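## Task

Carry the tray from the staging bench onto the work bench so that no part of it hangs past the bench edge. One adapter in the centrifuge rotor already holds a water blank in its centre hole; insert the tray's sample tube (the one whose cap has an orange dot) into the centre hole of the adapter directly across from that one. Put all the other tubes from the tray into the green rack. Every tube must be pushed fully down into its hole, and every rotor bucket must end hanging vertically. A tube touching the floor means failure. The bottles on the tray must finish upright on it. One or both robots may be used. At the end, open the gripper and back away; a robot that falls or ends up leaning means failure. Anything that stays in place only because a robot is holding it does not count as done.

## Robot and tools

ROBOTS. Two identical Hello Robot Stretch 4 units, r1 and r2. Each has an omni-wheel base, a mast with a vertical lift, a single arm that telescopes straight forward, a three-joint wrist (yaw, pitch, roll) and a two-finger gripper. Each carries four cameras: rN_head_camera, rN_head_left_camera, rN_head_right_camera and rN_wrist_camera. The robot is roughly 1.6 m tall; its base rim lies within 0.23 m of the base origin.

FRAMES. Each robot reports in its own base frame: origin on the floor beneath the base centre, x forward, y left, z up. hand_pose is a point between the open fingertips, in that frame (its printed value can be somewhat off). base_odometry is relative to where the base stood at scene start, heading in radians from -3.142 to 3.142, left positive; it counts wheel rotation, so slipping looks like travel. The robots share no frame; only images, lidar_m and wrist_depth_mm reveal where one is relative to the other.

execute_actions. Argument "actions" is a list holding exactly one action object, or empty (empty just returns state and pictures). The action object has keys "r1" and/or "r2"; each value says what that robot does. Optional "cameras" is a list of camera names (or "all"); omitted or null gives all, [] gives none; an unknown name rejects the call.
Per robot you may give:
- "base": exactly one of translate_m (metres, forward +, -2 to 2), strafe_m (metres, left +, -2 to 2), rotate_rad (radians, counter-clockwise from above +, -3.2 to 3.2). These are relative moves measured from the base position in the latest reported state, not destinations.
- "joints": absolute targets by name: lift_m 0 to 1.2 m; arm_m 0 to 0.55 m extension; wrist_yaw_rad -1.134 to 4.276 (0 points forward, + turns left, 3.14 tucked back, above 3.4 the arm may interfere); wrist_pitch_rad -1.117 to 4.259 (0 level, 1.57 pointing down); wrist_roll_rad -1.117 to 4.259 (0 = fingers level, + turns clockwise viewed from behind); gripper_m -0.038 to 0.141 m, the fingertip gap (below 0 the fingers squeeze each other). Done tolerances: lift and arm ±0.004, yaw and roll ±0.02, pitch ±0.05, gripper ±0.004. Out-of-range joint targets are clipped and reported; other bad values or unknown keys reject the whole call with no motion.
- "pace": "slow", "default", "fast" or "max" (base up to 0.1/0.3/0.4/0.6 m/s and 1/2/3/4 rad/s; slower when the lift is raised above 0.2).
- "contact_limits": {"arm_m": value from 0 (gentlest) to 0.75 (firmest)}, default 0.5; how much push stops the arm.
- or, alone, "end_of_arm": "enable_torque" to revive wrist/gripper motors that shut off.
All motions in one action start together; each action runs at most 15 s. Parts you leave out may still push toward earlier targets. To unfold a stowed wrist, send lift_m 0.4 with wrist_yaw_rad 0.

GRIPPING. Command a gap smaller than the object; going further below squeezes harder and pulls the object toward the wrist by up to a third of the shortfall. Reading and "done" do not prove a grasp; a firm grip shows as a change in gripper_m effort. Fingertips pressed on a surface can jam; lift to free them.

RESULTS. base_status and joint_status: "done"; "off_target" (stopped short, may still push); "contact_stop_at_<key>" (hit something, that part goes slack, a slack lift may sag); "limit_stop_at_<name>" (e.g. own_body for self-collision, likely with gripper tilted up and rolled; tilt when leaning over 6 degrees, which freezes lift, arm and wheels); "time_out"; "torque_fault" (wrist motor overloaded and limp until enable_torque). on_its_own reports uncommanded behaviour; its "held at" is the held target, not the position. lidar_m: 12 distances in metres, 30-degree sectors starting straight ahead, counter-clockwise (4th left, 7th behind, 10th right); "-" means nothing or closer than 0.25 m; misses glass and thin legs, sees other robots. wrist_depth_mm: 7x7 grid of depths, 100 to 2000 mm, row by row from top left. turned_by_wheels vs turned_by_imu differing by over ~0.1 rad signals a collision or slip. base_tilt in degrees (forward, right positive), with a fixed bias up to ~1.5. motor_effort is percent of maximum, peak in brackets; wheel_0..2 positive means turning right. The "pictures" line lists camera order of the images.

OTHER TOOLS. wait: seconds 0 to 10, nothing new commanded. zoom_image: camera name plus region [x0, y0, x1, y1] in pixels of its latest full image, at most 504 by 504. read_manual: licence text only. finished_scene: scene number 1 or 2; irreversible, reports success and gives the next task.

CAUTIONS. A report of a stop cancels later calls in the same reply. Robots pressing on each other fail the run; once bases touch, even millimetres more is a hard press. Identical commands can diverge by ~3 cm per metre, dangerous when two robots carry one load. Turning or driving with over 1 kg held and arm_m above 0.2 can tip the robot, worse at fast paces; high steady pushes also tip it. A level gripper holding over ~2 kg faults the wrist. Avoid drops, slams and hard pushes, never let tubes reach the floor, keep bottles upright, and release everything before finishing.

Each tool is called after "Call:" as a command line: name --argument value for each argument, lists and objects as JSON in quotes; but a table of rows of numbers goes row by row, as --pt "numbers of a row", without its own name.

## Session

I'll start by looking at the current state.

Call:
execute_actions --actions '[]'

Scene clock: 0.00 s.
r1.base_odometry: x=+0.000 y=+0.000 heading=+0.000 (m, m, rad; r1's odometry frame)
r1.turned_by_wheels: +0.000 (rad since the last result)
r1.turned_by_imu: +0.000 (rad since the last result)
r1.base_tilt: forward=+0.5 right=+0.1 (deg)
r1.lidar_m: 1.11 4.08 1.68 1.46 2.85 1.79 - 1.59 0.81 0.64 0.62 0.71
r1.base_status: not commanded
r1.joint_positions: lift_m=+0.248 arm_m=+0.000 wrist_yaw_rad=+3.168 wrist_pitch_rad=-0.008 wrist_roll_rad=+0.011 gripper_m=+0.057
r1.joint_status: not commanded
r1.motor_effort: lift_m=+21 arm_m=-1 wrist_yaw_rad=+2 wrist_pitch_rad=-4 wrist_roll_rad=+0 gripper_m=-3 wheel_0=+0 wheel_1=+0 wheel_2=+0 (%)
r1.hand_pose: x=-0.1199 y=+0.0797 z=+0.4288 quat_wxyz=(-0.013, +0.004, +0.006, +1.000) (m; r1's base frame)
r1.wrist_depth_mm: - 132 - - - - - / - 114 137 - - - - / - 114 137 - - - - / - 129 177 - - - - / 133 - - - - - - / 222 1661 193 1576 197 1430 1397 / 216 1078 1060 136 1025 960 991
r2.base_odometry: x=+0.000 y=+0.000 heading=+0.000 (m, m, rad; r2's odometry frame)
r2.turned_by_wheels: +0.000 (rad since the last result)
r2.turned_by_imu: +0.000 (rad since the last result)
r2.base_tilt: forward=+1.0 right=-0.1 (deg)
r2.lidar_m: 2.82 1.52 1.44 3.52 1.49 1.13 1.10 1.15 1.63 4.08 1.21 1.06
r2.base_status: not commanded
r2.joint_positions: lift_m=+0.241 arm_m=+0.001 wrist_yaw_rad=+3.161 wrist_pitch_rad=+0.020 wrist_roll_rad=+0.005 gripper_m=+0.057
r2.joint_status: not commanded
r2.motor_effort: lift_m=+18 arm_m=+0 wrist_yaw_rad=-1 wrist_pitch_rad=-9 wrist_roll_rad=+1 gripper_m=-2 wheel_0=+0 wheel_1=+0 wheel_2=+0 (%)
r2.hand_pose: x=-0.1182 y=+0.0818 z=+0.4129 quat_wxyz=(-0.010, -0.010, +0.003, +1.000) (m; r2's base frame)
r2.wrist_depth_mm: - 142 251 1255 1205 1160 1160 / - 111 141 1229 1205 1182 1160 / - 114 141 1205 1205 1182 1160 / - 128 163 1229 1205 1182 1160 / 204 1281 1255 1229 1205 1182 1160 / 219 1336 1255 1255 197 1205 1138 / 215 1138 1060 585 1025 946 1008
pictures: r1_head_camera, r1_head_left_camera, r1_head_right_camera, r1_wrist_camera, r2_head_camera, r2_head_left_camera, r2_head_right_camera, r2_wrist_camera
Images, in order (width x height): r1_head_camera 420x560, r1_head_left_camera 420x672, r1_head_right_camera 420x672, r1_wrist_camera 616x392, r2_head_camera 420x560, r2_head_left_camera 420x672, r2_head_right_camera 420x672, r2_wrist_camera 616x392.

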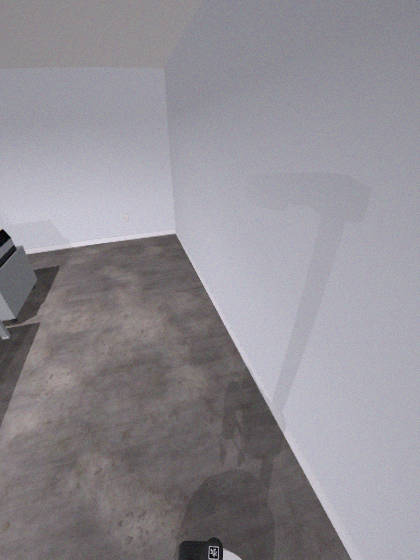

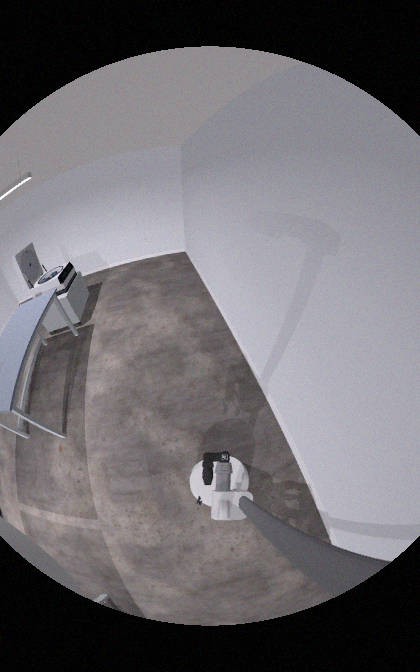

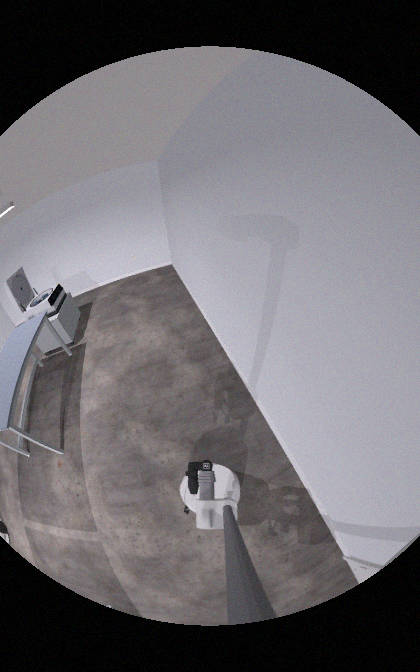

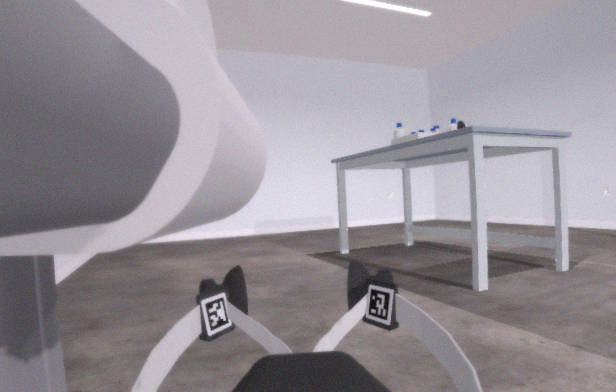

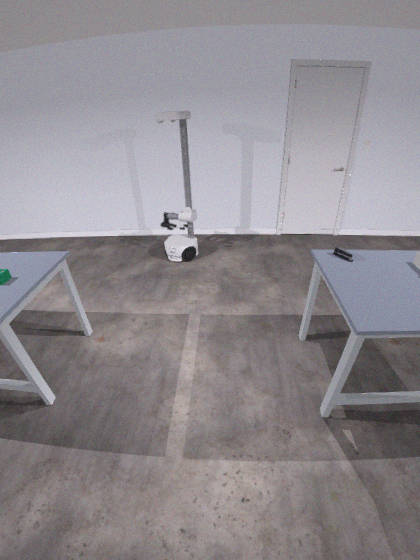

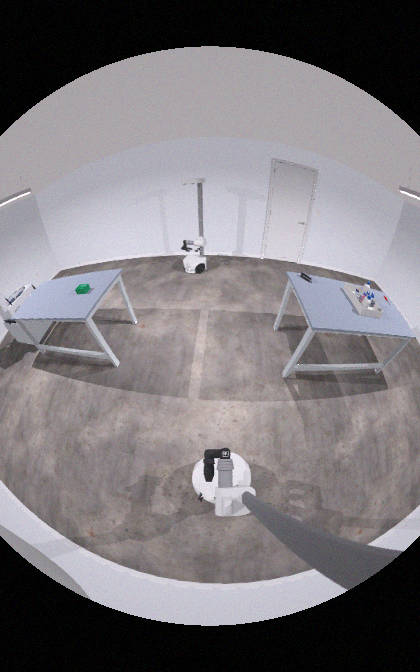

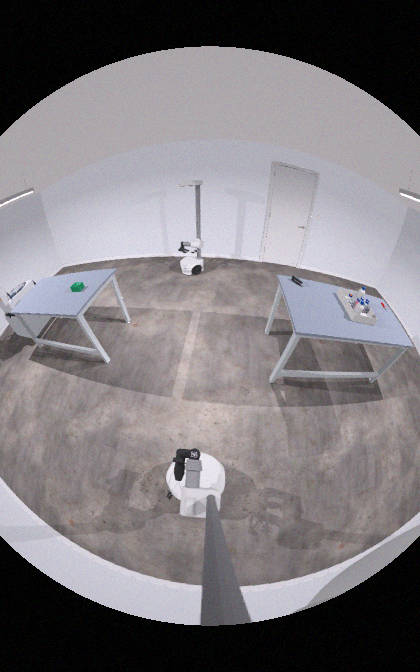

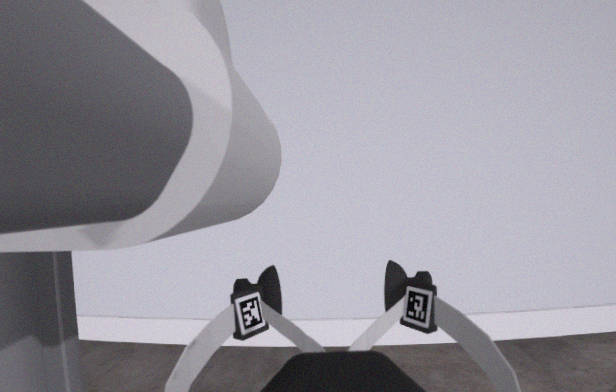

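Call:
zoom_image --camera "r2_head_right_camera" --region '[260, 250, 420, 400]'

Call:
zoom_image --camera "r2_head_left_camera" --region '[0, 250, 160, 400]'

Call:
zoom_image --camera "r1_head_left_camera" --region '[0, 230, 120, 450]'

Region (260, 250, 420, 400) of r2_head_right_camera's 420x672 image, scaled by 3.150, with more detail than that image has; it fills the top 472 rows of this view, and the rest is white.

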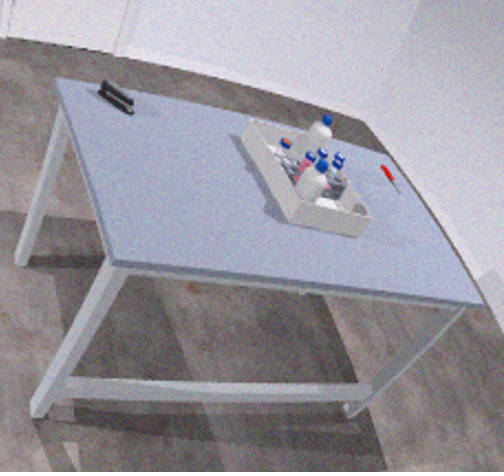

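Region (0, 250, 160, 400) of r2_head_left_camera's 420x672 image, scaled by 3.150, with more detail than that image has; it fills the top 472 rows of this view, and the rest is white.

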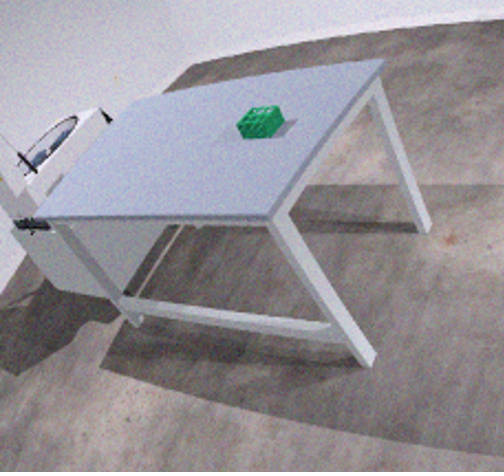

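Region (0, 230, 120, 450) of r1_head_left_camera's 420x672 image, scaled by 2.291, with more detail than that image has; it fills the left 275 columns of this view, and the rest is white.

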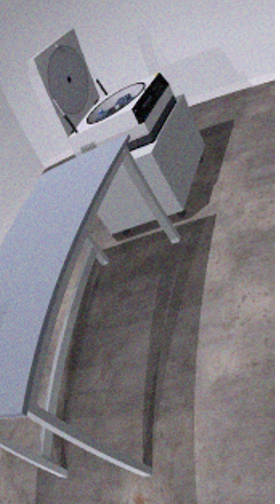

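Call:
execute_actions --actions '[{"r1": {"base": {"translate_m": -2.0}, "joints": {"lift_m": 0.85, "wrist_yaw_rad": 0, "gripper_m": 0.1}, "pace": "max"}, "r2": {"base": {"strafe_m": -1.28}, "joints": {"lift_m": 0.85, "wrist_yaw_rad": 0, "gripper_m": 0.1}, "pace": "max"}}]' --cameras '["r1_head_left_camera", "r2_head_camera"]'

Scene clock: 6.77 s.
r1.base_odometry: x=-2.000 y=+0.000 heading=+0.000 (m, m, rad; r1's odometry frame)
r1.turned_by_wheels: +0.000 (rad since the last result)
r1.turned_by_imu: +0.004 (rad since the last result)
r1.base_tilt: forward=+0.4 right=+0.1 (deg)
r1.lidar_m: 2.36 2.46 0.76 0.61 0.57 0.66 2.78 2.74 1.70 1.32 1.29 1.50
r1.base_status: done
r1.joint_positions: lift_m=+0.850 arm_m=+0.000 wrist_yaw_rad=+0.000 wrist_pitch_rad=-0.008 wrist_roll_rad=+0.011 gripper_m=+0.100
r1.joint_status: all done
r1.motor_effort: lift_m=+22(25) arm_m=-1(1) wrist_yaw_rad=-1(1) wrist_pitch_rad=-6(8) wrist_roll_rad=+0(0) gripper_m=-2(5) wheel_0=+2(8) wheel_1=+2(8) wheel_2=+0(15) (%)
r1.hand_pose: x=+0.4593 y=-0.0874 z=+1.0305 quat_wxyz=(+1.000, +0.005, -0.004, +0.000) (m; r1's base frame)
r1.wrist_depth_mm: - - - - 1983 1430 1182 / - - - - 1983 1430 1182 / - - - - 1983 1464 1160 / - - - - - 1464 1182 / - - - - - 1464 1160 / - - 213 - 216 1430 1205 / - - - 137 - 1366 1229
r2.base_odometry: x=+0.000 y=-1.280 heading=+0.000 (m, m, rad; r2's odometry frame)
r2.turned_by_wheels: +0.000 (rad since the last result)
r2.turned_by_imu: +0.002 (rad since the last result)
r2.base_tilt: forward=+0.9 right=-0.1 (deg)
r2.lidar_m: 0.79 0.87 2.55 3.75 1.58 1.22 1.18 1.21 1.77 2.81 1.09 0.82
r2.base_status: done
r2.joint_positions: lift_m=+0.850 arm_m=+0.001 wrist_yaw_rad=+0.000 wrist_pitch_rad=+0.020 wrist_roll_rad=+0.005 gripper_m=+0.100
r2.joint_status: all done
r2.motor_effort: lift_m=+19(25) arm_m=+0(0) wrist_yaw_rad=+0(5) wrist_pitch_rad=-8(10) wrist_roll_rad=+1(2) gripper_m=+2(2) wheel_0=-1(13) wheel_1=+0(14) wheel_2=+0(1) (%)
r2.hand_pose: x=+0.4603 y=-0.0874 z=+1.0222 quat_wxyz=(+1.000, +0.003, +0.010, +0.000) (m; r2's base frame)
r2.wrist_depth_mm: - - - - - - - / - - - - - - - / - - - - - - - / - - - - - - - / - - - - - - - / - 1138 210 831 866 809 931 / 788 768 741 159 683 654 683
pictures: r1_head_left_camera, r2_head_camera
Images, in order (width x height): r1_head_left_camera 420x672, r2_head_camera 420x560.

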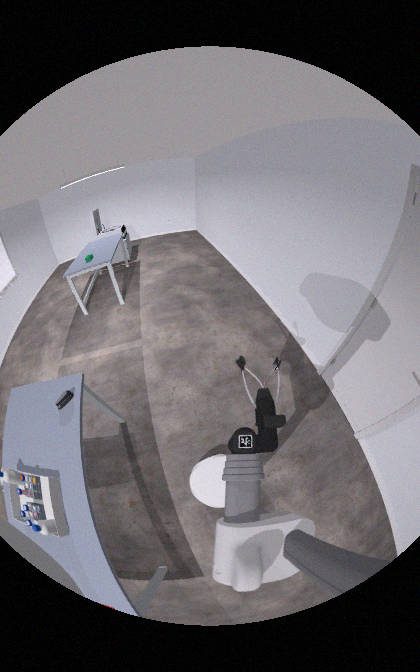

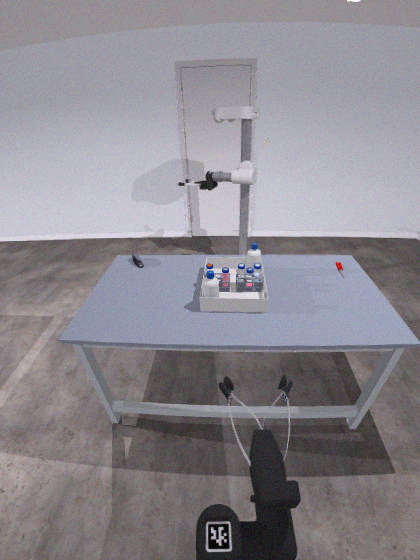

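Call:
execute_actions --actions '[{"r1": {"base": {"rotate_rad": 1.925}, "joints": {"wrist_pitch_rad": 0.5, "lift_m": 0.95}, "pace": "fast"}, "r2": {"base": {"translate_m": 0.3}, "joints": {"wrist_pitch_rad": 0.5, "lift_m": 0.95}, "pace": "fast"}}]' --cameras '["r1_head_camera", "r2_head_camera", "r1_wrist_camera", "r2_wrist_camera"]'

Scene clock: 9.10 s.
r1.base_odometry: x=-2.000 y=+0.000 heading=+1.925 (m, m, rad; r1's odometry frame)
r1.turned_by_wheels: +1.925 (rad since the last result)
r1.turned_by_imu: +1.900 (rad since the last result)
r1.base_tilt: forward=+0.4 right=+0.1 (deg)
r1.lidar_m: 0.60 0.62 0.83 2.79 2.05 1.44 1.33 1.37 1.89 2.68 0.90 0.62
r1.base_status: done
r1.joint_positions: lift_m=+0.950 arm_m=+0.000 wrist_yaw_rad=+0.000 wrist_pitch_rad=+0.501 wrist_roll_rad=+0.011 gripper_m=+0.100
r1.joint_status: all done
r1.motor_effort: lift_m=+23(27) arm_m=-1(1) wrist_yaw_rad=-2(0) wrist_pitch_rad=-3(3) wrist_roll_rad=+0(0) gripper_m=-3(3) wheel_0=+0(4) wheel_1=+1(4) wheel_2=-1(9) (%)
r1.hand_pose: x=+0.4238 y=-0.0874 z=+0.9893 quat_wxyz=(+0.969, +0.005, +0.248, -0.001) (m; r1's base frame)
r1.wrist_depth_mm: - - - - - - - / - - - - - - - / 1118 1118 960 946 1042 1060 - / 788 707 750 788 768 778 768 / 621 621 621 621 609 597 597 / 525 512 212 530 216 539 1366 / 1336 1281 1308 137 1308 1229 1255
r2.base_odometry: x=+0.300 y=-1.280 heading=+0.000 (m, m, rad; r2's odometry frame)
r2.turned_by_wheels: +0.000 (rad since the last result)
r2.turned_by_imu: -0.001 (rad since the last result)
r2.base_tilt: forward=+0.9 right=-0.2 (deg)
r2.lidar_m: 0.51 0.55 0.80 2.70 1.99 1.52 1.47 1.56 2.24 2.82 0.69 0.52
r2.base_status: done
r2.joint_positions: lift_m=+0.950 arm_m=+0.001 wrist_yaw_rad=+0.000 wrist_pitch_rad=+0.502 wrist_roll_rad=+0.005 gripper_m=+0.100
r2.joint_status: all done
r2.motor_effort: lift_m=+22(25) arm_m=+0(0) wrist_yaw_rad=+1(1) wrist_pitch_rad=-6(10) wrist_roll_rad=+1(1) gripper_m=+1(1) wheel_0=+0(5) wheel_1=+0(2) wheel_2=+0(10) (%)
r2.hand_pose: x=+0.4247 y=-0.0874 z=+0.9891 quat_wxyz=(+0.969, +0.003, +0.248, -0.001) (m; r2's base frame)
r2.wrist_depth_mm: - - - - - - - / - - - - - - - / - - - - 960 - - / 917 904 820 741 732 788 768 / 699 683 615 597 580 621 603 / 559 554 209 539 508 466 492 / 477 469 452 159 436 424 430
pictures: r1_head_camera, r1_wrist_camera, r2_head_camera, r2_wrist_camera
camera_calibration (this result's frames):
r1_wrist_camera: T_world_to_cam=[[-0.0715453, -0.996942, -0.031431, -0.0288835], [-0.470011, 0.0614905, -0.880516, 1.13649], [0.879756, -0.0482239, -0.472973, 0.31413], [0, 0, 0, 1]] pos_world=[0.255739, -0.0835302, 1.14837]
r2_wrist_camera: T_world_to_cam=[[0.00892964, -0.997298, -0.0729149, -0.00427678], [-0.477289, 0.0598247, -0.876708, 1.13185], [0.878701, 0.0426301, -0.475465, 0.326341], [0, 0, 0, 1]] pos_world=[0.253503, -0.0858899, 1.14716]
Images, in order (width x height): r1_head_camera 420x560, r1_wrist_camera 616x392, r2_head_camera 420x560, r2_wrist_camera 616x392.

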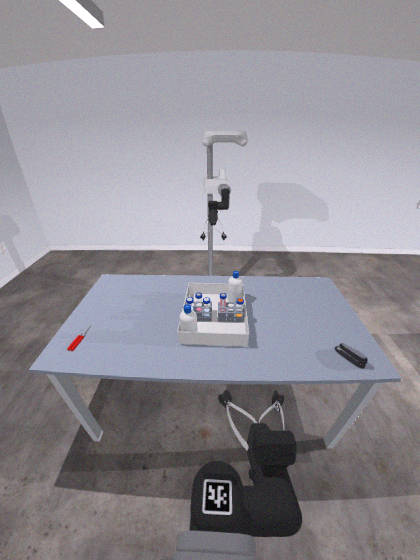

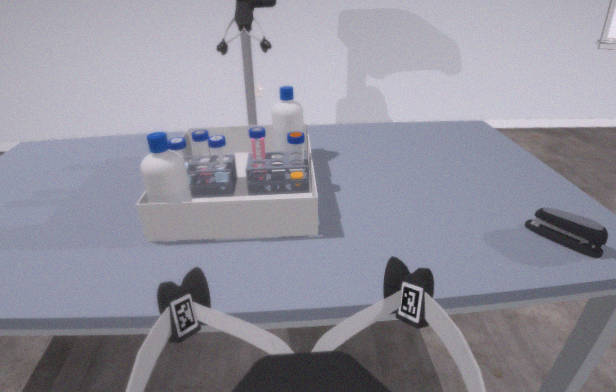

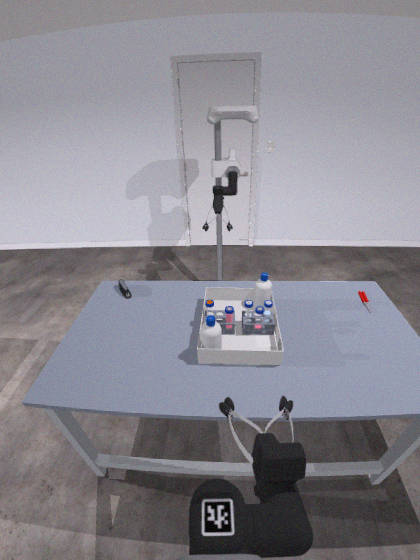

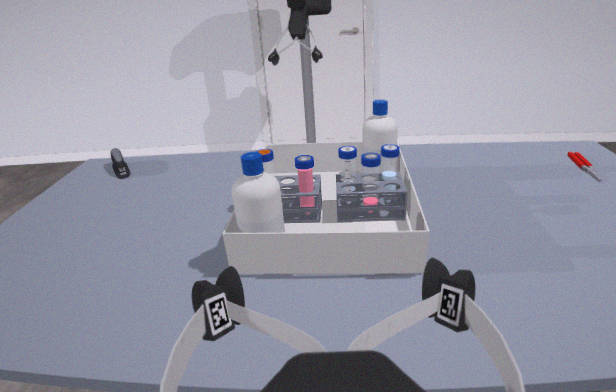

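Call:
zoom_image --camera "r2_wrist_camera" --region '[200, 80, 460, 290]'

Call:
zoom_image --camera "r1_wrist_camera" --region '[120, 70, 350, 260]'

Call:
zoom_image --camera "r2_head_camera" --region '[180, 260, 300, 380]'

Call:
zoom_image --camera "r1_head_camera" --region '[160, 255, 270, 365]'

Region (200, 80, 460, 290) of r2_wrist_camera's 616x392 image, scaled by 1.938; it fills the top 407 rows of this view, and the rest is white.

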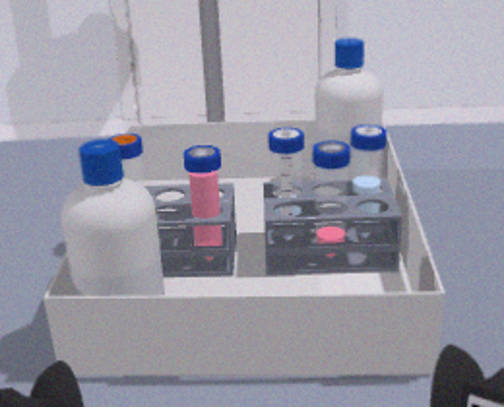

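Region (120, 70, 350, 260) of r1_wrist_camera's 616x392 image, scaled by 2.191; it fills the top 416 rows of this view, and the rest is white.

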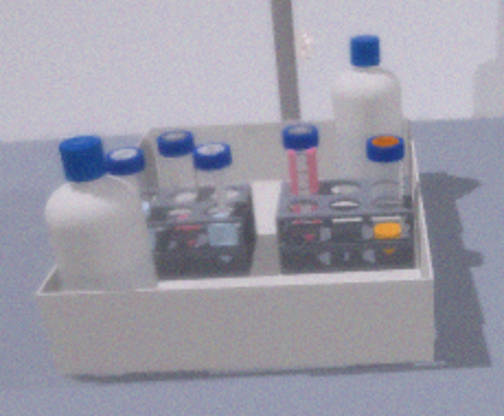

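Region (180, 260, 300, 380) of r2_head_camera's 420x560 image, scaled by 4.200, with more detail than that image has.

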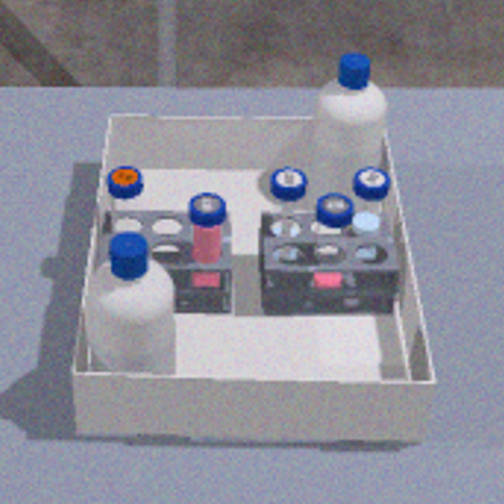

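Region (160, 255, 270, 365) of r1_head_camera's 420x560 image, scaled by 4.582, with more detail than that image has.

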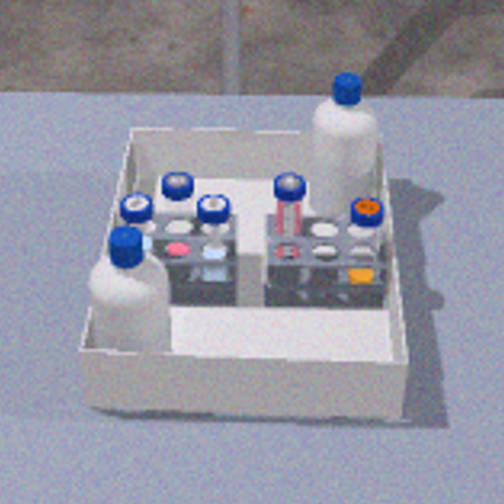

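Call:
zoom_image --camera "r1_head_camera" --region '[0, 250, 420, 450]'

Call:
zoom_image --camera "r2_head_camera" --region '[0, 250, 420, 480]'

Region (0, 250, 420, 450) of r1_head_camera's 420x560 image, scaled by 1.200, with more detail than that image has; it fills the top 240 rows of this view, and the rest is white.

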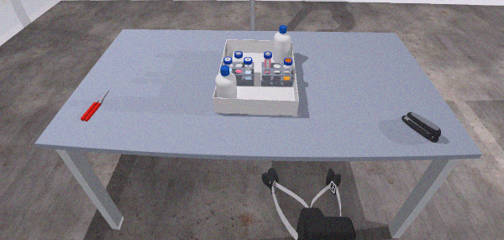

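Region (0, 250, 420, 480) of r2_head_camera's 420x560 image, scaled by 1.200, with more detail than that image has; it fills the top 276 rows of this view, and the rest is white.

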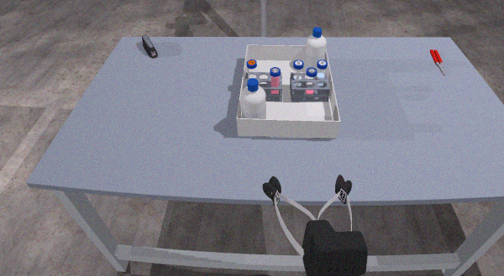

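Call:
zoom_image --camera "r1_head_camera" --region '[20, 260, 140, 390]'

Call:
zoom_image --camera "r1_head_camera" --region '[300, 260, 420, 390]'

Call:
zoom_image --camera "r2_head_camera" --region '[10, 270, 150, 420]'

Call:
zoom_image --camera "r2_head_camera" --region '[280, 270, 420, 430]'

Region (20, 260, 140, 390) of r1_head_camera's 420x560 image, scaled by 3.877, with more detail than that image has; it fills the left 465 columns of this view, and the rest is white.

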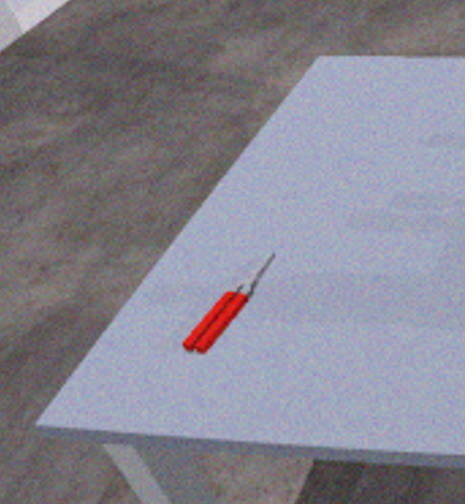

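Region (300, 260, 420, 390) of r1_head_camera's 420x560 image, scaled by 3.877, with more detail than that image has; it fills the left 465 columns of this view, and the rest is white.

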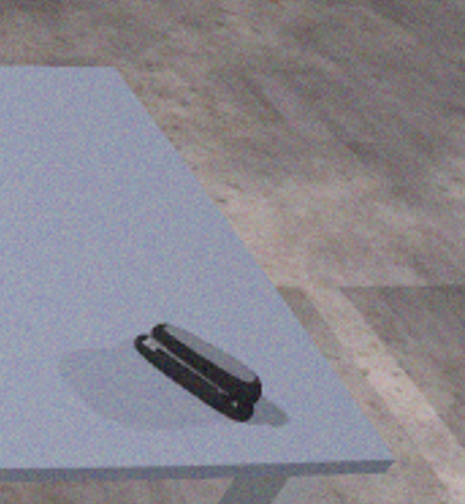

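Region (10, 270, 150, 420) of r2_head_camera's 420x560 image, scaled by 3.360, with more detail than that image has; it fills the left 470 columns of this view, and the rest is white.

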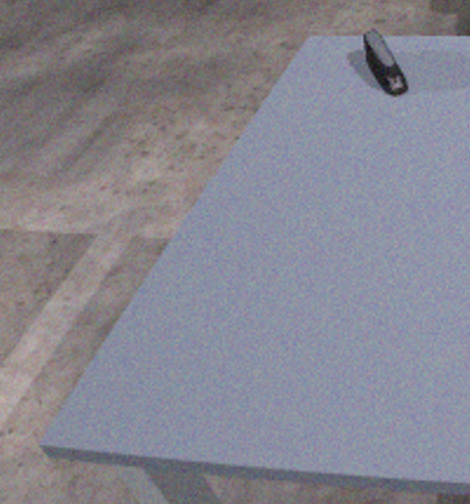

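Region (280, 270, 420, 430) of r2_head_camera's 420x560 image, scaled by 3.150, with more detail than that image has; it fills the left 441 columns of this view, and the rest is white.

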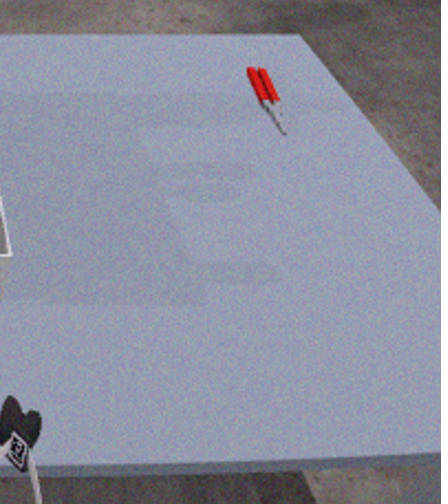

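Call:
execute_actions --actions '[{"r1": {"base": {"rotate_rad": 0.018}, "joints": {"wrist_pitch_rad": 1.57, "wrist_yaw_rad": 1.57, "wrist_roll_rad": 0, "lift_m": 1.02, "gripper_m": 0.07}, "pace": "fast"}, "r2": {"base": {"rotate_rad": -0.063}, "joints": {"wrist_pitch_rad": 1.57, "wrist_yaw_rad": 1.57, "wrist_roll_rad": 0, "lift_m": 1.02, "gripper_m": 0.07}, "pace": "fast"}}]' --cameras '[]'

Call:
execute_actions --actions '[{"r1": {"base": {"translate_m": 0.33}, "joints": {"arm_m": 0.2}, "pace": "fast"}, "r2": {"base": {"translate_m": 0.24}, "joints": {"arm_m": 0.2}, "pace": "fast"}}]' --cameras '["r1_head_camera", "r2_head_camera", "r1_wrist_camera", "r2_wrist_camera"]'

Scene clock: 13.97 s.
r1.base_odometry: x=-2.000 y=+0.000 heading=+1.943 (m, m, rad; r1's odometry frame)
r1.turned_by_wheels: +0.018 (rad since the last result)
r1.turned_by_imu: +0.019 (rad since the last result)
r1.base_tilt: forward=+0.4 right=+0.2 (deg)
r1.lidar_m: 0.59 0.65 0.88 2.79 1.99 1.43 1.35 1.40 1.93 2.49 0.86 0.63
r1.base_status: done
r1.joint_positions: lift_m=+1.020 arm_m=+0.000 wrist_yaw_rad=+1.570 wrist_pitch_rad=+1.570 wrist_roll_rad=+0.000 gripper_m=+0.070
r1.joint_status: all done
r1.motor_effort: lift_m=+23(26) arm_m=-1(1) wrist_yaw_rad=+3(8) wrist_pitch_rad=+1(2) wrist_roll_rad=+0(4) gripper_m=-4(3) wheel_0=+1(2) wheel_1=+1(4) wheel_2=-1(5) (%)
r1.hand_pose: x=+0.2582 y=+0.0002 z=+0.9095 quat_wxyz=(+0.501, -0.499, +0.500, +0.500) (m; r1's base frame)
r1.wrist_depth_mm: 1098 1118 1118 1138 1160 1160 1182 / 1078 1118 1118 1118 1160 1160 1205 / 1098 1118 1098 1138 1160 1182 1182 / 1098 917 904 1160 1160 1160 1182 / 1098 904 904 1160 1160 1160 1160 / 488 1098 202 1138 197 1160 1182 / 1118 1118 1098 136 1160 1182 1182
r2.base_odometry: x=+0.300 y=-1.280 heading=-0.063 (m, m, rad; r2's odometry frame)
r2.turned_by_wheels: -0.063 (rad since the last result)
r2.turned_by_imu: -0.060 (rad since the last result)
r2.base_tilt: forward=+0.9 right=-0.2 (deg)
r2.lidar_m: 0.51 0.55 0.74 2.46 2.11 1.55 1.46 1.53 2.08 2.81 0.74 0.52
r2.base_status: done
r2.joint_positions: lift_m=+1.020 arm_m=+0.001 wrist_yaw_rad=+1.570 wrist_pitch_rad=+1.570 wrist_roll_rad=+0.000 gripper_m=+0.070
r2.joint_status: all done
r2.motor_effort: lift_m=+22(23) arm_m=+0(0) wrist_yaw_rad=+2(6) wrist_pitch_rad=-1(3) wrist_roll_rad=+0(4) gripper_m=-1(2) wheel_0=+2(2) wheel_1=+2(4) wheel_2=-1(5) (%)
r2.hand_pose: x=+0.2592 y=+0.0002 z=+0.9093 quat_wxyz=(+0.501, -0.499, +0.500, +0.500) (m; r2's base frame)
r2.wrist_depth_mm: 1205 1205 1182 1160 1160 1118 1138 / 1205 1182 1182 1160 1160 1118 1098 / 1205 1182 1160 1160 1138 1118 1118 / 1182 1182 946 1160 1138 1118 1118 / 1205 1182 931 1138 1138 1098 1098 / 1182 723 216 1138 213 1118 1098 / 407 1160 1138 640 1138 931 1098
pictures: none
No camera images: the call's "cameras" was empty. Leave "cameras" out to get every camera's image.

Scene clock: 16.43 s.
r1.base_odometry: x=-2.120 y=+0.308 heading=+1.943 (m, m, rad; r1's odometry frame)
r1.turned_by_wheels: +0.000 (rad since the last result)
r1.turned_by_imu: +0.000 (rad since the last result)
r1.base_tilt: forward=+0.4 right=+0.1 (deg)
r1.lidar_m: 0.26 0.30 0.43 2.80 2.47 1.80 1.67 1.74 2.41 2.42 0.39 0.28
r1.base_status: done
r1.joint_positions: lift_m=+1.020 arm_m=+0.199 wrist_yaw_rad=+1.570 wrist_pitch_rad=+1.570 wrist_roll_rad=+0.000 gripper_m=+0.070
r1.joint_status: all done
r1.motor_effort: lift_m=+23(24) arm_m=+5(7) wrist_yaw_rad=+0(0) wrist_pitch_rad=+0(1) wrist_roll_rad=+0(1) gripper_m=-3(4) wheel_0=-1(4) wheel_1=-1(6) wheel_2=+2(9) (%)
r1.hand_pose: x=+0.4575 y=+0.0002 z=+0.9095 quat_wxyz=(+0.501, -0.499, +0.500, +0.500) (m; r1's base frame)
r1.wrist_depth_mm: 1098 362 366 368 373 377 379 / 1098 364 366 368 213 306 317 / 1098 364 366 368 370 317 332 / 891 364 366 368 370 317 254 / 891 364 366 368 375 357 379 / 1098 904 204 370 198 320 319 / 1098 1118 368 136 375 317 347
r2.base_odometry: x=+0.540 y=-1.295 heading=-0.063 (m, m, rad; r2's odometry frame)
r2.turned_by_wheels: +0.000 (rad since the last result)
r2.turned_by_imu: +0.000 (rad since the last result)
r2.base_tilt: forward=+0.9 right=-0.1 (deg)
r2.lidar_m: 0.26 0.30 0.41 2.42 2.47 1.81 1.71 1.76 2.41 2.82 0.40 0.29
r2.base_status: done
r2.joint_positions: lift_m=+1.020 arm_m=+0.198 wrist_yaw_rad=+1.570 wrist_pitch_rad=+1.570 wrist_roll_rad=+0.000 gripper_m=+0.070
r2.joint_status: all done
r2.motor_effort: lift_m=+22(22) arm_m=+9(11) wrist_yaw_rad=+0(1) wrist_pitch_rad=-3(2) wrist_roll_rad=-1(1) gripper_m=-2(2) wheel_0=-1(6) wheel_1=-1(7) wheel_2=+1(9) (%)
r2.hand_pose: x=+0.4567 y=+0.0002 z=+0.9093 quat_wxyz=(+0.501, -0.499, +0.500, +0.500) (m; r2's base frame)
r2.wrist_depth_mm: 1205 1182 382 379 373 368 366 / 1205 1182 382 377 373 366 362 / 1205 1160 382 375 368 340 334 / 1182 946 377 373 266 195 330 / 1205 946 379 373 366 362 320 / 1182 946 216 373 330 359 330 / 1182 1160 375 263 364 355 327
pictures: r1_head_camera, r1_wrist_camera, r2_head_camera, r2_wrist_camera
camera_calibration (this result's frames):
r1_wrist_camera: T_world_to_cam=[[0.997488, -0.0524052, 0.0476638, -0.502834], [-0.0518772, -0.998578, -0.0122496, 0.0958813], [0.048238, 0.00974618, -0.998788, 1.1096], [0, 0, 0, 1]] pos_world=[0.453019, 0.0585794, 1.1334]
r2_wrist_camera: T_world_to_cam=[[0.997517, -0.055792, -0.0429756, -0.401911], [-0.0560259, -0.99842, -0.00425863, 0.0864101], [-0.0426701, 0.00665581, -0.999067, 1.15355], [0, 0, 0, 1]] pos_world=[0.454976, 0.0561724, 1.13557]
Images, in order (width x height): r1_head_camera 420x560, r1_wrist_camera 616x392, r2_head_camera 420x560, r2_wrist_camera 616x392.

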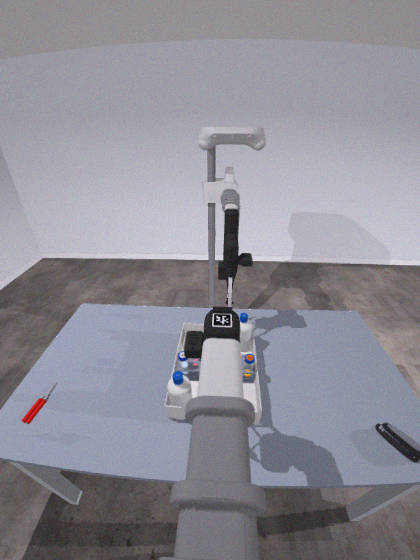

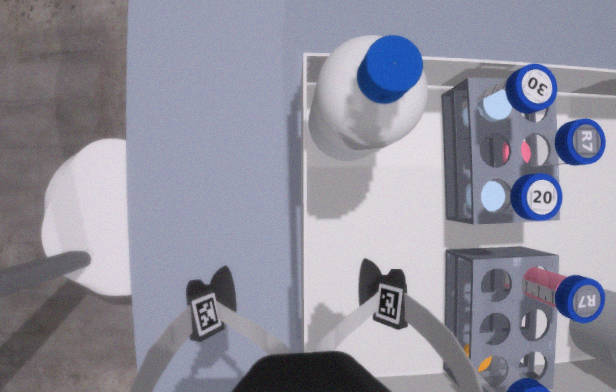

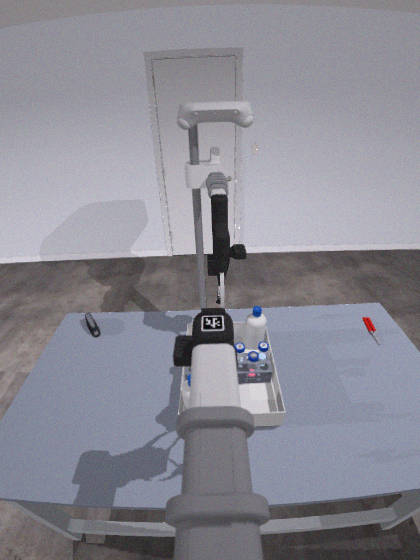

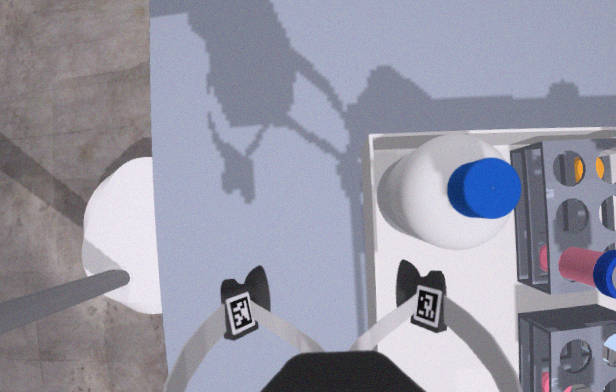

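Call:
execute_actions --actions '[{"r1": {"base": {"strafe_m": 0.015}, "joints": {"arm_m": 0.204, "lift_m": 0.98}}, "r2": {"base": {"strafe_m": -0.055}, "joints": {"arm_m": 0.23, "lift_m": 0.98}}}]' --cameras '["r1_wrist_camera", "r2_wrist_camera"]'

Scene clock: 18.33 s.
r1.base_odometry: x=-2.134 y=+0.302 heading=+1.943 (m, m, rad; r1's odometry frame)
r1.turned_by_wheels: +0.000 (rad since the last result)
r1.turned_by_imu: +0.001 (rad since the last result)
r1.base_tilt: forward=+0.3 right=+0.1 (deg)
r1.lidar_m: 0.26 0.29 0.41 2.79 2.46 1.80 1.67 1.72 2.39 2.44 0.40 0.29
r1.base_status: done
r1.joint_positions: lift_m=+0.980 arm_m=+0.203 wrist_yaw_rad=+1.570 wrist_pitch_rad=+1.570 wrist_roll_rad=+0.000 gripper_m=+0.070
r1.joint_status: all done
r1.motor_effort: lift_m=+18(23) arm_m=+5(5) wrist_yaw_rad=+2(1) wrist_pitch_rad=+0(0) wrist_roll_rad=+0(0) gripper_m=-3(2) wheel_0=+0(6) wheel_1=+0(5) wheel_2=+1(0) (%)
r1.hand_pose: x=+0.4614 y=+0.0002 z=+0.8700 quat_wxyz=(+0.501, -0.499, +0.500, +0.500) (m; r1's base frame)
r1.wrist_depth_mm: 1042 324 327 330 330 338 338 / 1060 324 325 319 151 278 236 / 1060 324 329 329 191 306 274 / 866 325 327 329 330 309 277 / 854 325 329 330 332 334 327 / 1060 324 202 330 197 309 277 / 1060 325 329 135 334 291 278
r2.base_odometry: x=+0.536 y=-1.350 heading=-0.063 (m, m, rad; r2's odometry frame)
r2.turned_by_wheels: +0.000 (rad since the last result)
r2.turned_by_imu: +0.001 (rad since the last result)
r2.base_tilt: forward=+1.0 right=-0.2 (deg)
r2.lidar_m: 0.27 0.29 0.41 2.47 2.48 1.81 1.70 1.77 2.40 2.76 0.41 0.29
r2.base_status: done
r2.joint_positions: lift_m=+0.980 arm_m=+0.228 wrist_yaw_rad=+1.570 wrist_pitch_rad=+1.570 wrist_roll_rad=+0.000 gripper_m=+0.070
r2.joint_status: all done
r2.motor_effort: lift_m=+13(21) arm_m=+9(9) wrist_yaw_rad=+3(0) wrist_pitch_rad=-2(1) wrist_roll_rad=+0(0) gripper_m=-2(6) wheel_0=+1(7) wheel_1=+0(10) wheel_2=+1(1) (%)
r2.hand_pose: x=+0.4867 y=+0.0002 z=+0.8701 quat_wxyz=(+0.501, -0.499, +0.500, +0.500) (m; r2's base frame)
r2.wrist_depth_mm: 1160 347 343 338 228 327 327 / 1182 345 342 338 186 191 265 / 1182 343 338 336 197 319 265 / 1138 343 338 334 329 324 264 / 1138 343 336 334 327 322 315 / 1138 340 216 332 213 315 289 / 1138 340 334 241 324 304 286
pictures: r1_wrist_camera, r2_wrist_camera
camera_calibration (this result's frames):
r1_wrist_camera: T_world_to_cam=[[0.997497, -0.0522346, 0.0476656, -0.504864], [-0.0517081, -0.998588, -0.012215, 0.0954967], [0.0482363, 0.0097197, -0.998789, 1.0699], [0, 0, 0, 1]] pos_world=[0.45693, 0.0585913, 1.09384]
r2_wrist_camera: T_world_to_cam=[[0.99752, -0.0557405, -0.0429692, -0.433477], [-0.0559695, -0.998424, -0.00414282, 0.0877641], [-0.0426706, 0.00653751, -0.999068, 1.11565], [0, 0, 0, 1]] pos_world=[0.48492, 0.05617, 1.09634]
Images, in order (width x height): r1_wrist_camera 616x392, r2_wrist_camera 616x392.

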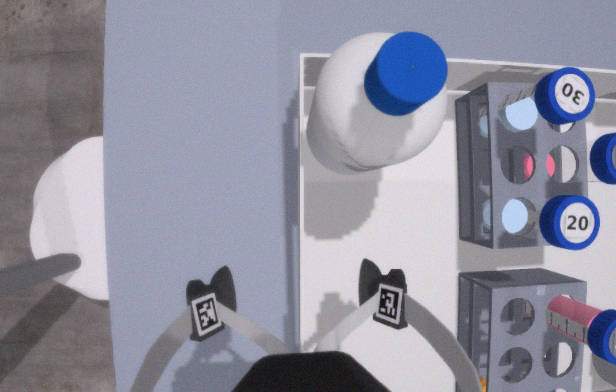

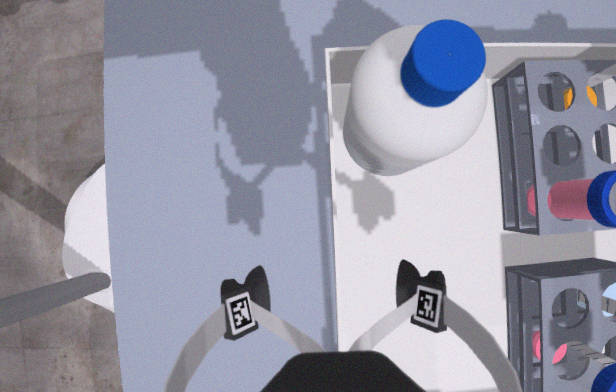

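Call:
execute_actions --actions '[{"r1": {"joints": {"lift_m": 0.917, "gripper_m": 0.04}}, "r2": {"joints": {"lift_m": 0.915, "gripper_m": 0.04}}}]' --cameras '["r1_wrist_camera", "r2_wrist_camera"]'

Scene clock: 19.93 s.
r1.base_odometry: x=-2.134 y=+0.302 heading=+1.943 (m, m, rad; r1's odometry frame)
r1.turned_by_wheels: +0.000 (rad since the last result)
r1.turned_by_imu: +0.001 (rad since the last result)
r1.base_tilt: forward=+0.4 right=+0.0 (deg)
r1.lidar_m: 0.27 0.31 0.40 2.80 2.49 1.80 1.66 1.72 2.41 2.43 0.40 0.30
r1.base_status: not commanded
r1.joint_positions: lift_m=+0.917 arm_m=+0.203 wrist_yaw_rad=+1.570 wrist_pitch_rad=+1.570 wrist_roll_rad=+0.000 gripper_m=+0.040
r1.joint_status: all done
r1.motor_effort: lift_m=+18(16) arm_m=+5(5) wrist_yaw_rad=-2(3) wrist_pitch_rad=+1(1) wrist_roll_rad=+0(1) gripper_m=-4(4) wheel_0=+0(0) wheel_1=+0(0) wheel_2=+1(1) (%)
r1.hand_pose: x=+0.4614 y=+0.0002 z=+0.8070 quat_wxyz=(+0.501, -0.499, +0.500, +0.500) (m; r1's base frame)
r1.wrist_depth_mm: 991 260 264 232 122 - - / 991 260 264 265 124 125 211 / 798 262 264 265 139 266 212 / 798 262 264 266 268 270 212 / 732 260 266 266 268 271 236 / 1008 262 193 266 195 271 244 / 1008 262 265 137 270 249 243
r2.base_odometry: x=+0.536 y=-1.350 heading=-0.063 (m, m, rad; r2's odometry frame)
r2.turned_by_wheels: +0.000 (rad since the last result)
r2.turned_by_imu: +0.001 (rad since the last result)
r2.base_tilt: forward=+1.0 right=-0.1 (deg)
r2.lidar_m: 0.28 0.29 0.39 2.45 2.48 1.79 1.71 1.77 2.42 2.77 0.38 0.28
r2.base_status: not commanded
r2.joint_positions: lift_m=+0.915 arm_m=+0.228 wrist_yaw_rad=+1.570 wrist_pitch_rad=+1.570 wrist_roll_rad=+0.000 gripper_m=+0.040
r2.joint_status: all done
r2.motor_effort: lift_m=+13(12) arm_m=+9(9) wrist_yaw_rad=+2(1) wrist_pitch_rad=-1(3) wrist_roll_rad=+0(1) gripper_m=-1(3) wheel_0=+1(1) wheel_1=+0(0) wheel_2=+1(1) (%)
r2.hand_pose: x=+0.4867 y=+0.0002 z=+0.8051 quat_wxyz=(+0.501, -0.499, +0.500, +0.500) (m; r2's base frame)
r2.wrist_depth_mm: 1098 279 274 272 125 109 - / 1098 278 274 271 131 121 229 / 1098 277 272 270 182 259 253 / 866 276 272 268 263 259 253 / 854 276 271 267 262 259 255 / 707 274 270 264 195 257 254 / 1060 273 267 263 260 255 255
pictures: r1_wrist_camera, r2_wrist_camera
camera_calibration (this result's frames):
r1_wrist_camera: T_world_to_cam=[[0.997497, -0.0522347, 0.0476656, -0.501863], [-0.0517081, -0.998588, -0.0122149, 0.0947272], [0.0482363, 0.00971958, -0.998789, 1.00699], [0, 0, 0, 1]] pos_world=[0.456931, 0.0585912, 1.03085]
r2_wrist_camera: T_world_to_cam=[[0.99752, -0.0557404, -0.0429692, -0.436273], [-0.0559694, -0.998424, -0.00414294, 0.0874951], [-0.0426706, 0.00653763, -0.999068, 1.05071], [0, 0, 0, 1]] pos_world=[0.484922, 0.05617, 1.03135]
Images, in order (width x height): r1_wrist_camera 616x392, r2_wrist_camera 616x392.

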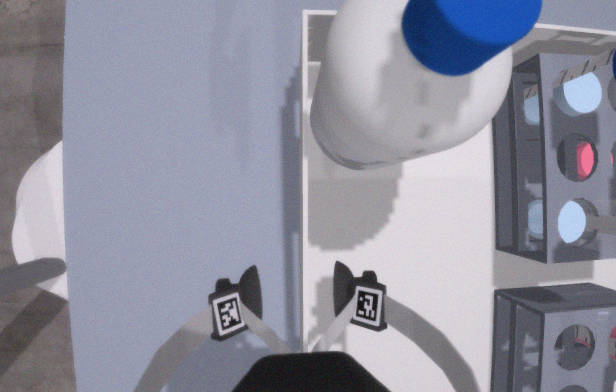

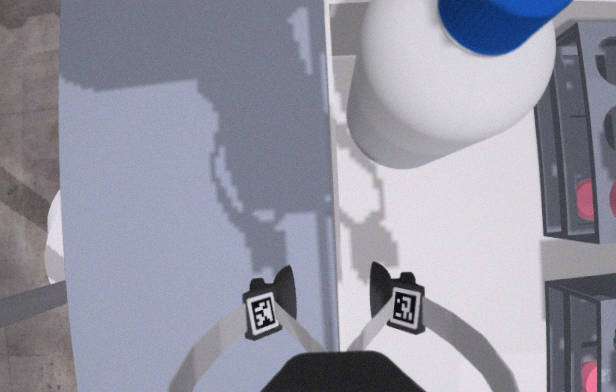

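Call:
execute_actions --actions '[{"r1": {"joints": {"gripper_m": -0.036}}, "r2": {"joints": {"gripper_m": -0.036}}}]' --cameras '["r1_wrist_camera", "r2_wrist_camera"]'

Scene clock: 21.53 s.
r1.base_odometry: x=-2.134 y=+0.302 heading=+1.943 (m, m, rad; r1's odometry frame)
r1.turned_by_wheels: +0.000 (rad since the last result)
r1.turned_by_imu: +0.001 (rad since the last result)
r1.base_tilt: forward=+0.4 right=+0.1 (deg)
r1.lidar_m: 0.27 0.28 0.41 2.77 2.46 1.81 1.67 1.72 2.42 2.45 0.41 0.29
r1.base_status: not commanded
r1.joint_positions: lift_m=+0.917 arm_m=+0.203 wrist_yaw_rad=+1.570 wrist_pitch_rad=+1.570 wrist_roll_rad=+0.000 gripper_m=-0.035
r1.joint_status: all done
r1.motor_effort: lift_m=+21(21) arm_m=+4(5) wrist_yaw_rad=-1(3) wrist_pitch_rad=-1(3) wrist_roll_rad=-1(1) gripper_m=-23(21) wheel_0=+0(0) wheel_1=+0(0) wheel_2=+1(1) (%)
r1.hand_pose: x=+0.4617 y=+0.0000 z=+0.8067 quat_wxyz=(+0.501, -0.499, +0.500, +0.500) (m; r1's base frame)
r1.wrist_depth_mm: 991 259 263 236 116 - - / 991 258 263 257 118 119 207 / 798 259 263 258 137 259 235 / 788 260 264 259 260 264 234 / 732 262 265 260 260 264 236 / 1008 262 184 198 180 264 262 / 1025 260 264 137 262 236 -
r2.base_odometry: x=+0.536 y=-1.350 heading=-0.063 (m, m, rad; r2's odometry frame)
r2.turned_by_wheels: +0.000 (rad since the last result)
r2.turned_by_imu: +0.001 (rad since the last result)
r2.base_tilt: forward=+1.0 right=-0.2 (deg)
r2.lidar_m: 0.27 0.31 0.39 2.49 2.44 1.80 1.71 1.77 2.42 2.76 0.40 0.27
r2.base_status: not commanded
r2.joint_positions: lift_m=+0.915 arm_m=+0.229 wrist_yaw_rad=+1.570 wrist_pitch_rad=+1.570 wrist_roll_rad=+0.000 gripper_m=-0.035
r2.joint_status: all done
r2.motor_effort: lift_m=+16(15) arm_m=+8(9) wrist_yaw_rad=+0(2) wrist_pitch_rad=-3(2) wrist_roll_rad=+0(0) gripper_m=-18(12) wheel_0=+1(1) wheel_1=+0(0) wheel_2=+1(1) (%)
r2.hand_pose: x=+0.4870 y=+0.0001 z=+0.8049 quat_wxyz=(+0.501, -0.499, +0.500, +0.500) (m; r2's base frame)
r2.wrist_depth_mm: 1078 278 273 270 120 112 - / 1078 276 272 270 125 116 223 / 1078 274 272 268 180 253 247 / 866 274 271 266 256 253 250 / 842 273 268 266 255 252 250 / 668 272 270 196 184 250 249 / 1078 272 217 179 253 250 -
pictures: r1_wrist_camera, r2_wrist_camera
camera_calibration (this result's frames):
r1_wrist_camera: T_world_to_cam=[[0.997469, -0.0527346, 0.0476954, -0.502132], [-0.0522364, -0.998567, -0.0116323, 0.0943193], [0.0482404, 0.00911147, -0.998794, 1.00669], [0, 0, 0, 1]] pos_world=[0.457225, 0.0585319, 1.03052]
r2_wrist_camera: T_world_to_cam=[[0.99752, -0.0557561, -0.0429496, -0.436607], [-0.0559696, -0.998425, -0.00378371, 0.0871185], [-0.042671, 0.0061782, -0.99907, 1.0505], [0, 0, 0, 1]] pos_world=[0.485226, 0.0561476, 1.0311]
Images, in order (width x height): r1_wrist_camera 616x392, r2_wrist_camera 616x392.

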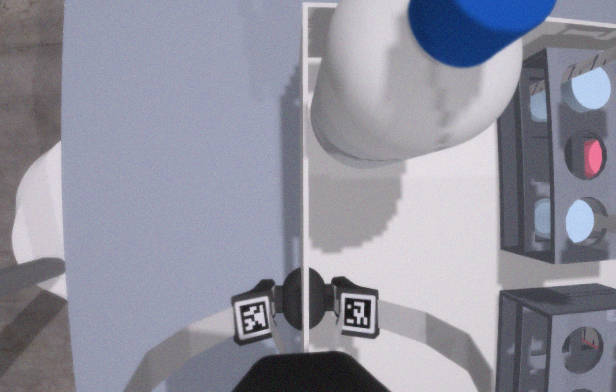

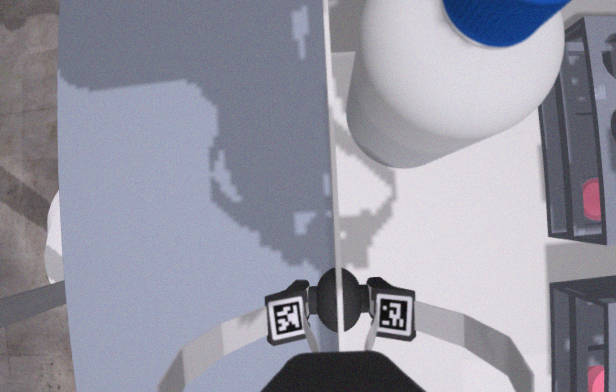

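Call:
execute_actions --actions '[{"r1": {"joints": {"lift_m": 0.957}}, "r2": {"joints": {"lift_m": 0.955}}}]' --cameras '["r1_wrist_camera", "r2_wrist_camera"]'

Scene clock: 22.90 s.
r1.base_odometry: x=-2.134 y=+0.302 heading=+1.943 (m, m, rad; r1's odometry frame)
r1.turned_by_wheels: +0.000 (rad since the last result)
r1.turned_by_imu: +0.000 (rad since the last result)
r1.base_tilt: forward=+0.4 right=+0.1 (deg)
r1.lidar_m: 0.25 0.28 0.39 2.78 2.46 1.81 1.68 1.74 2.40 2.42 0.41 0.28
r1.base_status: not commanded
r1.joint_positions: lift_m=+0.956 arm_m=+0.203 wrist_yaw_rad=+1.570 wrist_pitch_rad=+1.570 wrist_roll_rad=+0.000 gripper_m=-0.035
r1.joint_status: all done
r1.motor_effort: lift_m=+27(29) arm_m=+4(4) wrist_yaw_rad=+3(1) wrist_pitch_rad=-2(1) wrist_roll_rad=-1(1) gripper_m=-20(21) wheel_0=+0(0) wheel_1=+0(0) wheel_2=+2(1) (%)
r1.hand_pose: x=+0.4617 y=+0.0000 z=+0.8462 quat_wxyz=(+0.501, -0.499, +0.500, +0.500) (m; r1's base frame)
r1.wrist_depth_mm: 1042 297 300 235 116 - - / 1042 298 300 257 118 119 206 / 1042 298 301 258 137 260 236 / 831 300 303 258 263 264 235 / 831 300 303 259 262 264 236 / 1042 300 183 198 181 264 262 / 1060 300 303 137 263 236 -
r2.base_odometry: x=+0.536 y=-1.350 heading=-0.063 (m, m, rad; r2's odometry frame)
r2.turned_by_wheels: +0.000 (rad since the last result)
r2.turned_by_imu: +0.001 (rad since the last result)
r2.base_tilt: forward=+1.0 right=-0.2 (deg)
r2.lidar_m: 0.27 0.30 0.41 2.46 2.46 1.80 1.70 1.78 2.42 2.77 0.40 0.29
r2.base_status: not commanded
r2.joint_positions: lift_m=+0.954 arm_m=+0.229 wrist_yaw_rad=+1.570 wrist_pitch_rad=+1.570 wrist_roll_rad=+0.000 gripper_m=-0.035
r2.joint_status: all done
r2.motor_effort: lift_m=+25(26) arm_m=+8(8) wrist_yaw_rad=+1(2) wrist_pitch_rad=-3(3) wrist_roll_rad=+1(0) gripper_m=-18(18) wheel_0=+1(1) wheel_1=+0(0) wheel_2=+1(1) (%)
r2.hand_pose: x=+0.4870 y=+0.0001 z=+0.8441 quat_wxyz=(+0.501, -0.499, +0.500, +0.500) (m; r2's base frame)
r2.wrist_depth_mm: 1138 319 314 310 119 112 - / 1138 317 312 310 125 116 224 / 1138 317 312 307 181 253 246 / 1138 314 312 307 256 253 250 / 1118 314 309 307 256 252 250 / 1118 314 309 196 183 252 249 / 1118 312 236 179 253 249 -
pictures: r1_wrist_camera, r2_wrist_camera
camera_calibration (this result's frames):
r1_wrist_camera: T_world_to_cam=[[0.997469, -0.0527346, 0.0476954, -0.50402], [-0.0522365, -0.998567, -0.0116322, 0.094779], [0.0482404, 0.00911135, -0.998794, 1.04616], [0, 0, 0, 1]] pos_world=[0.457228, 0.0585319, 1.07004]
r2_wrist_camera: T_world_to_cam=[[0.99752, -0.0557562, -0.0429496, -0.434928], [-0.0559698, -0.998425, -0.00378371, 0.087267], [-0.042671, 0.0061782, -0.99907, 1.08964], [0, 0, 0, 1]] pos_world=[0.48523, 0.0561476, 1.07028]
Images, in order (width x height): r1_wrist_camera 616x392, r2_wrist_camera 616x392.

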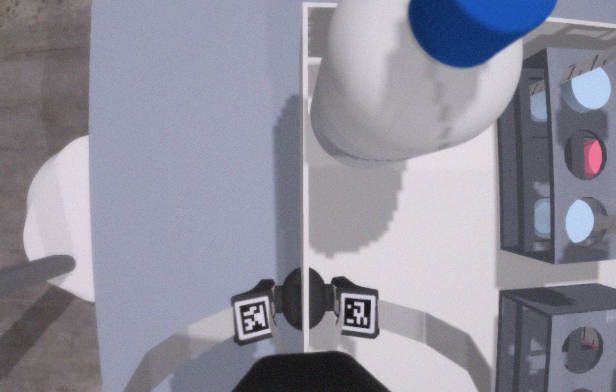

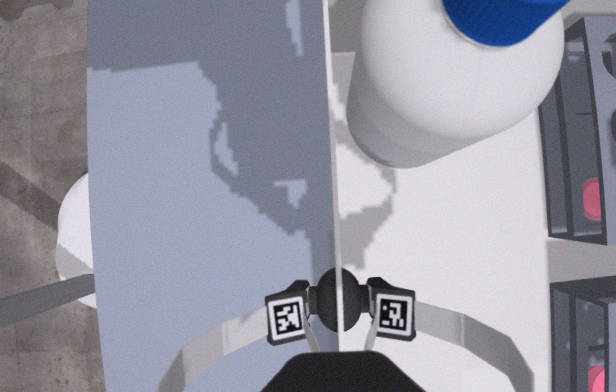

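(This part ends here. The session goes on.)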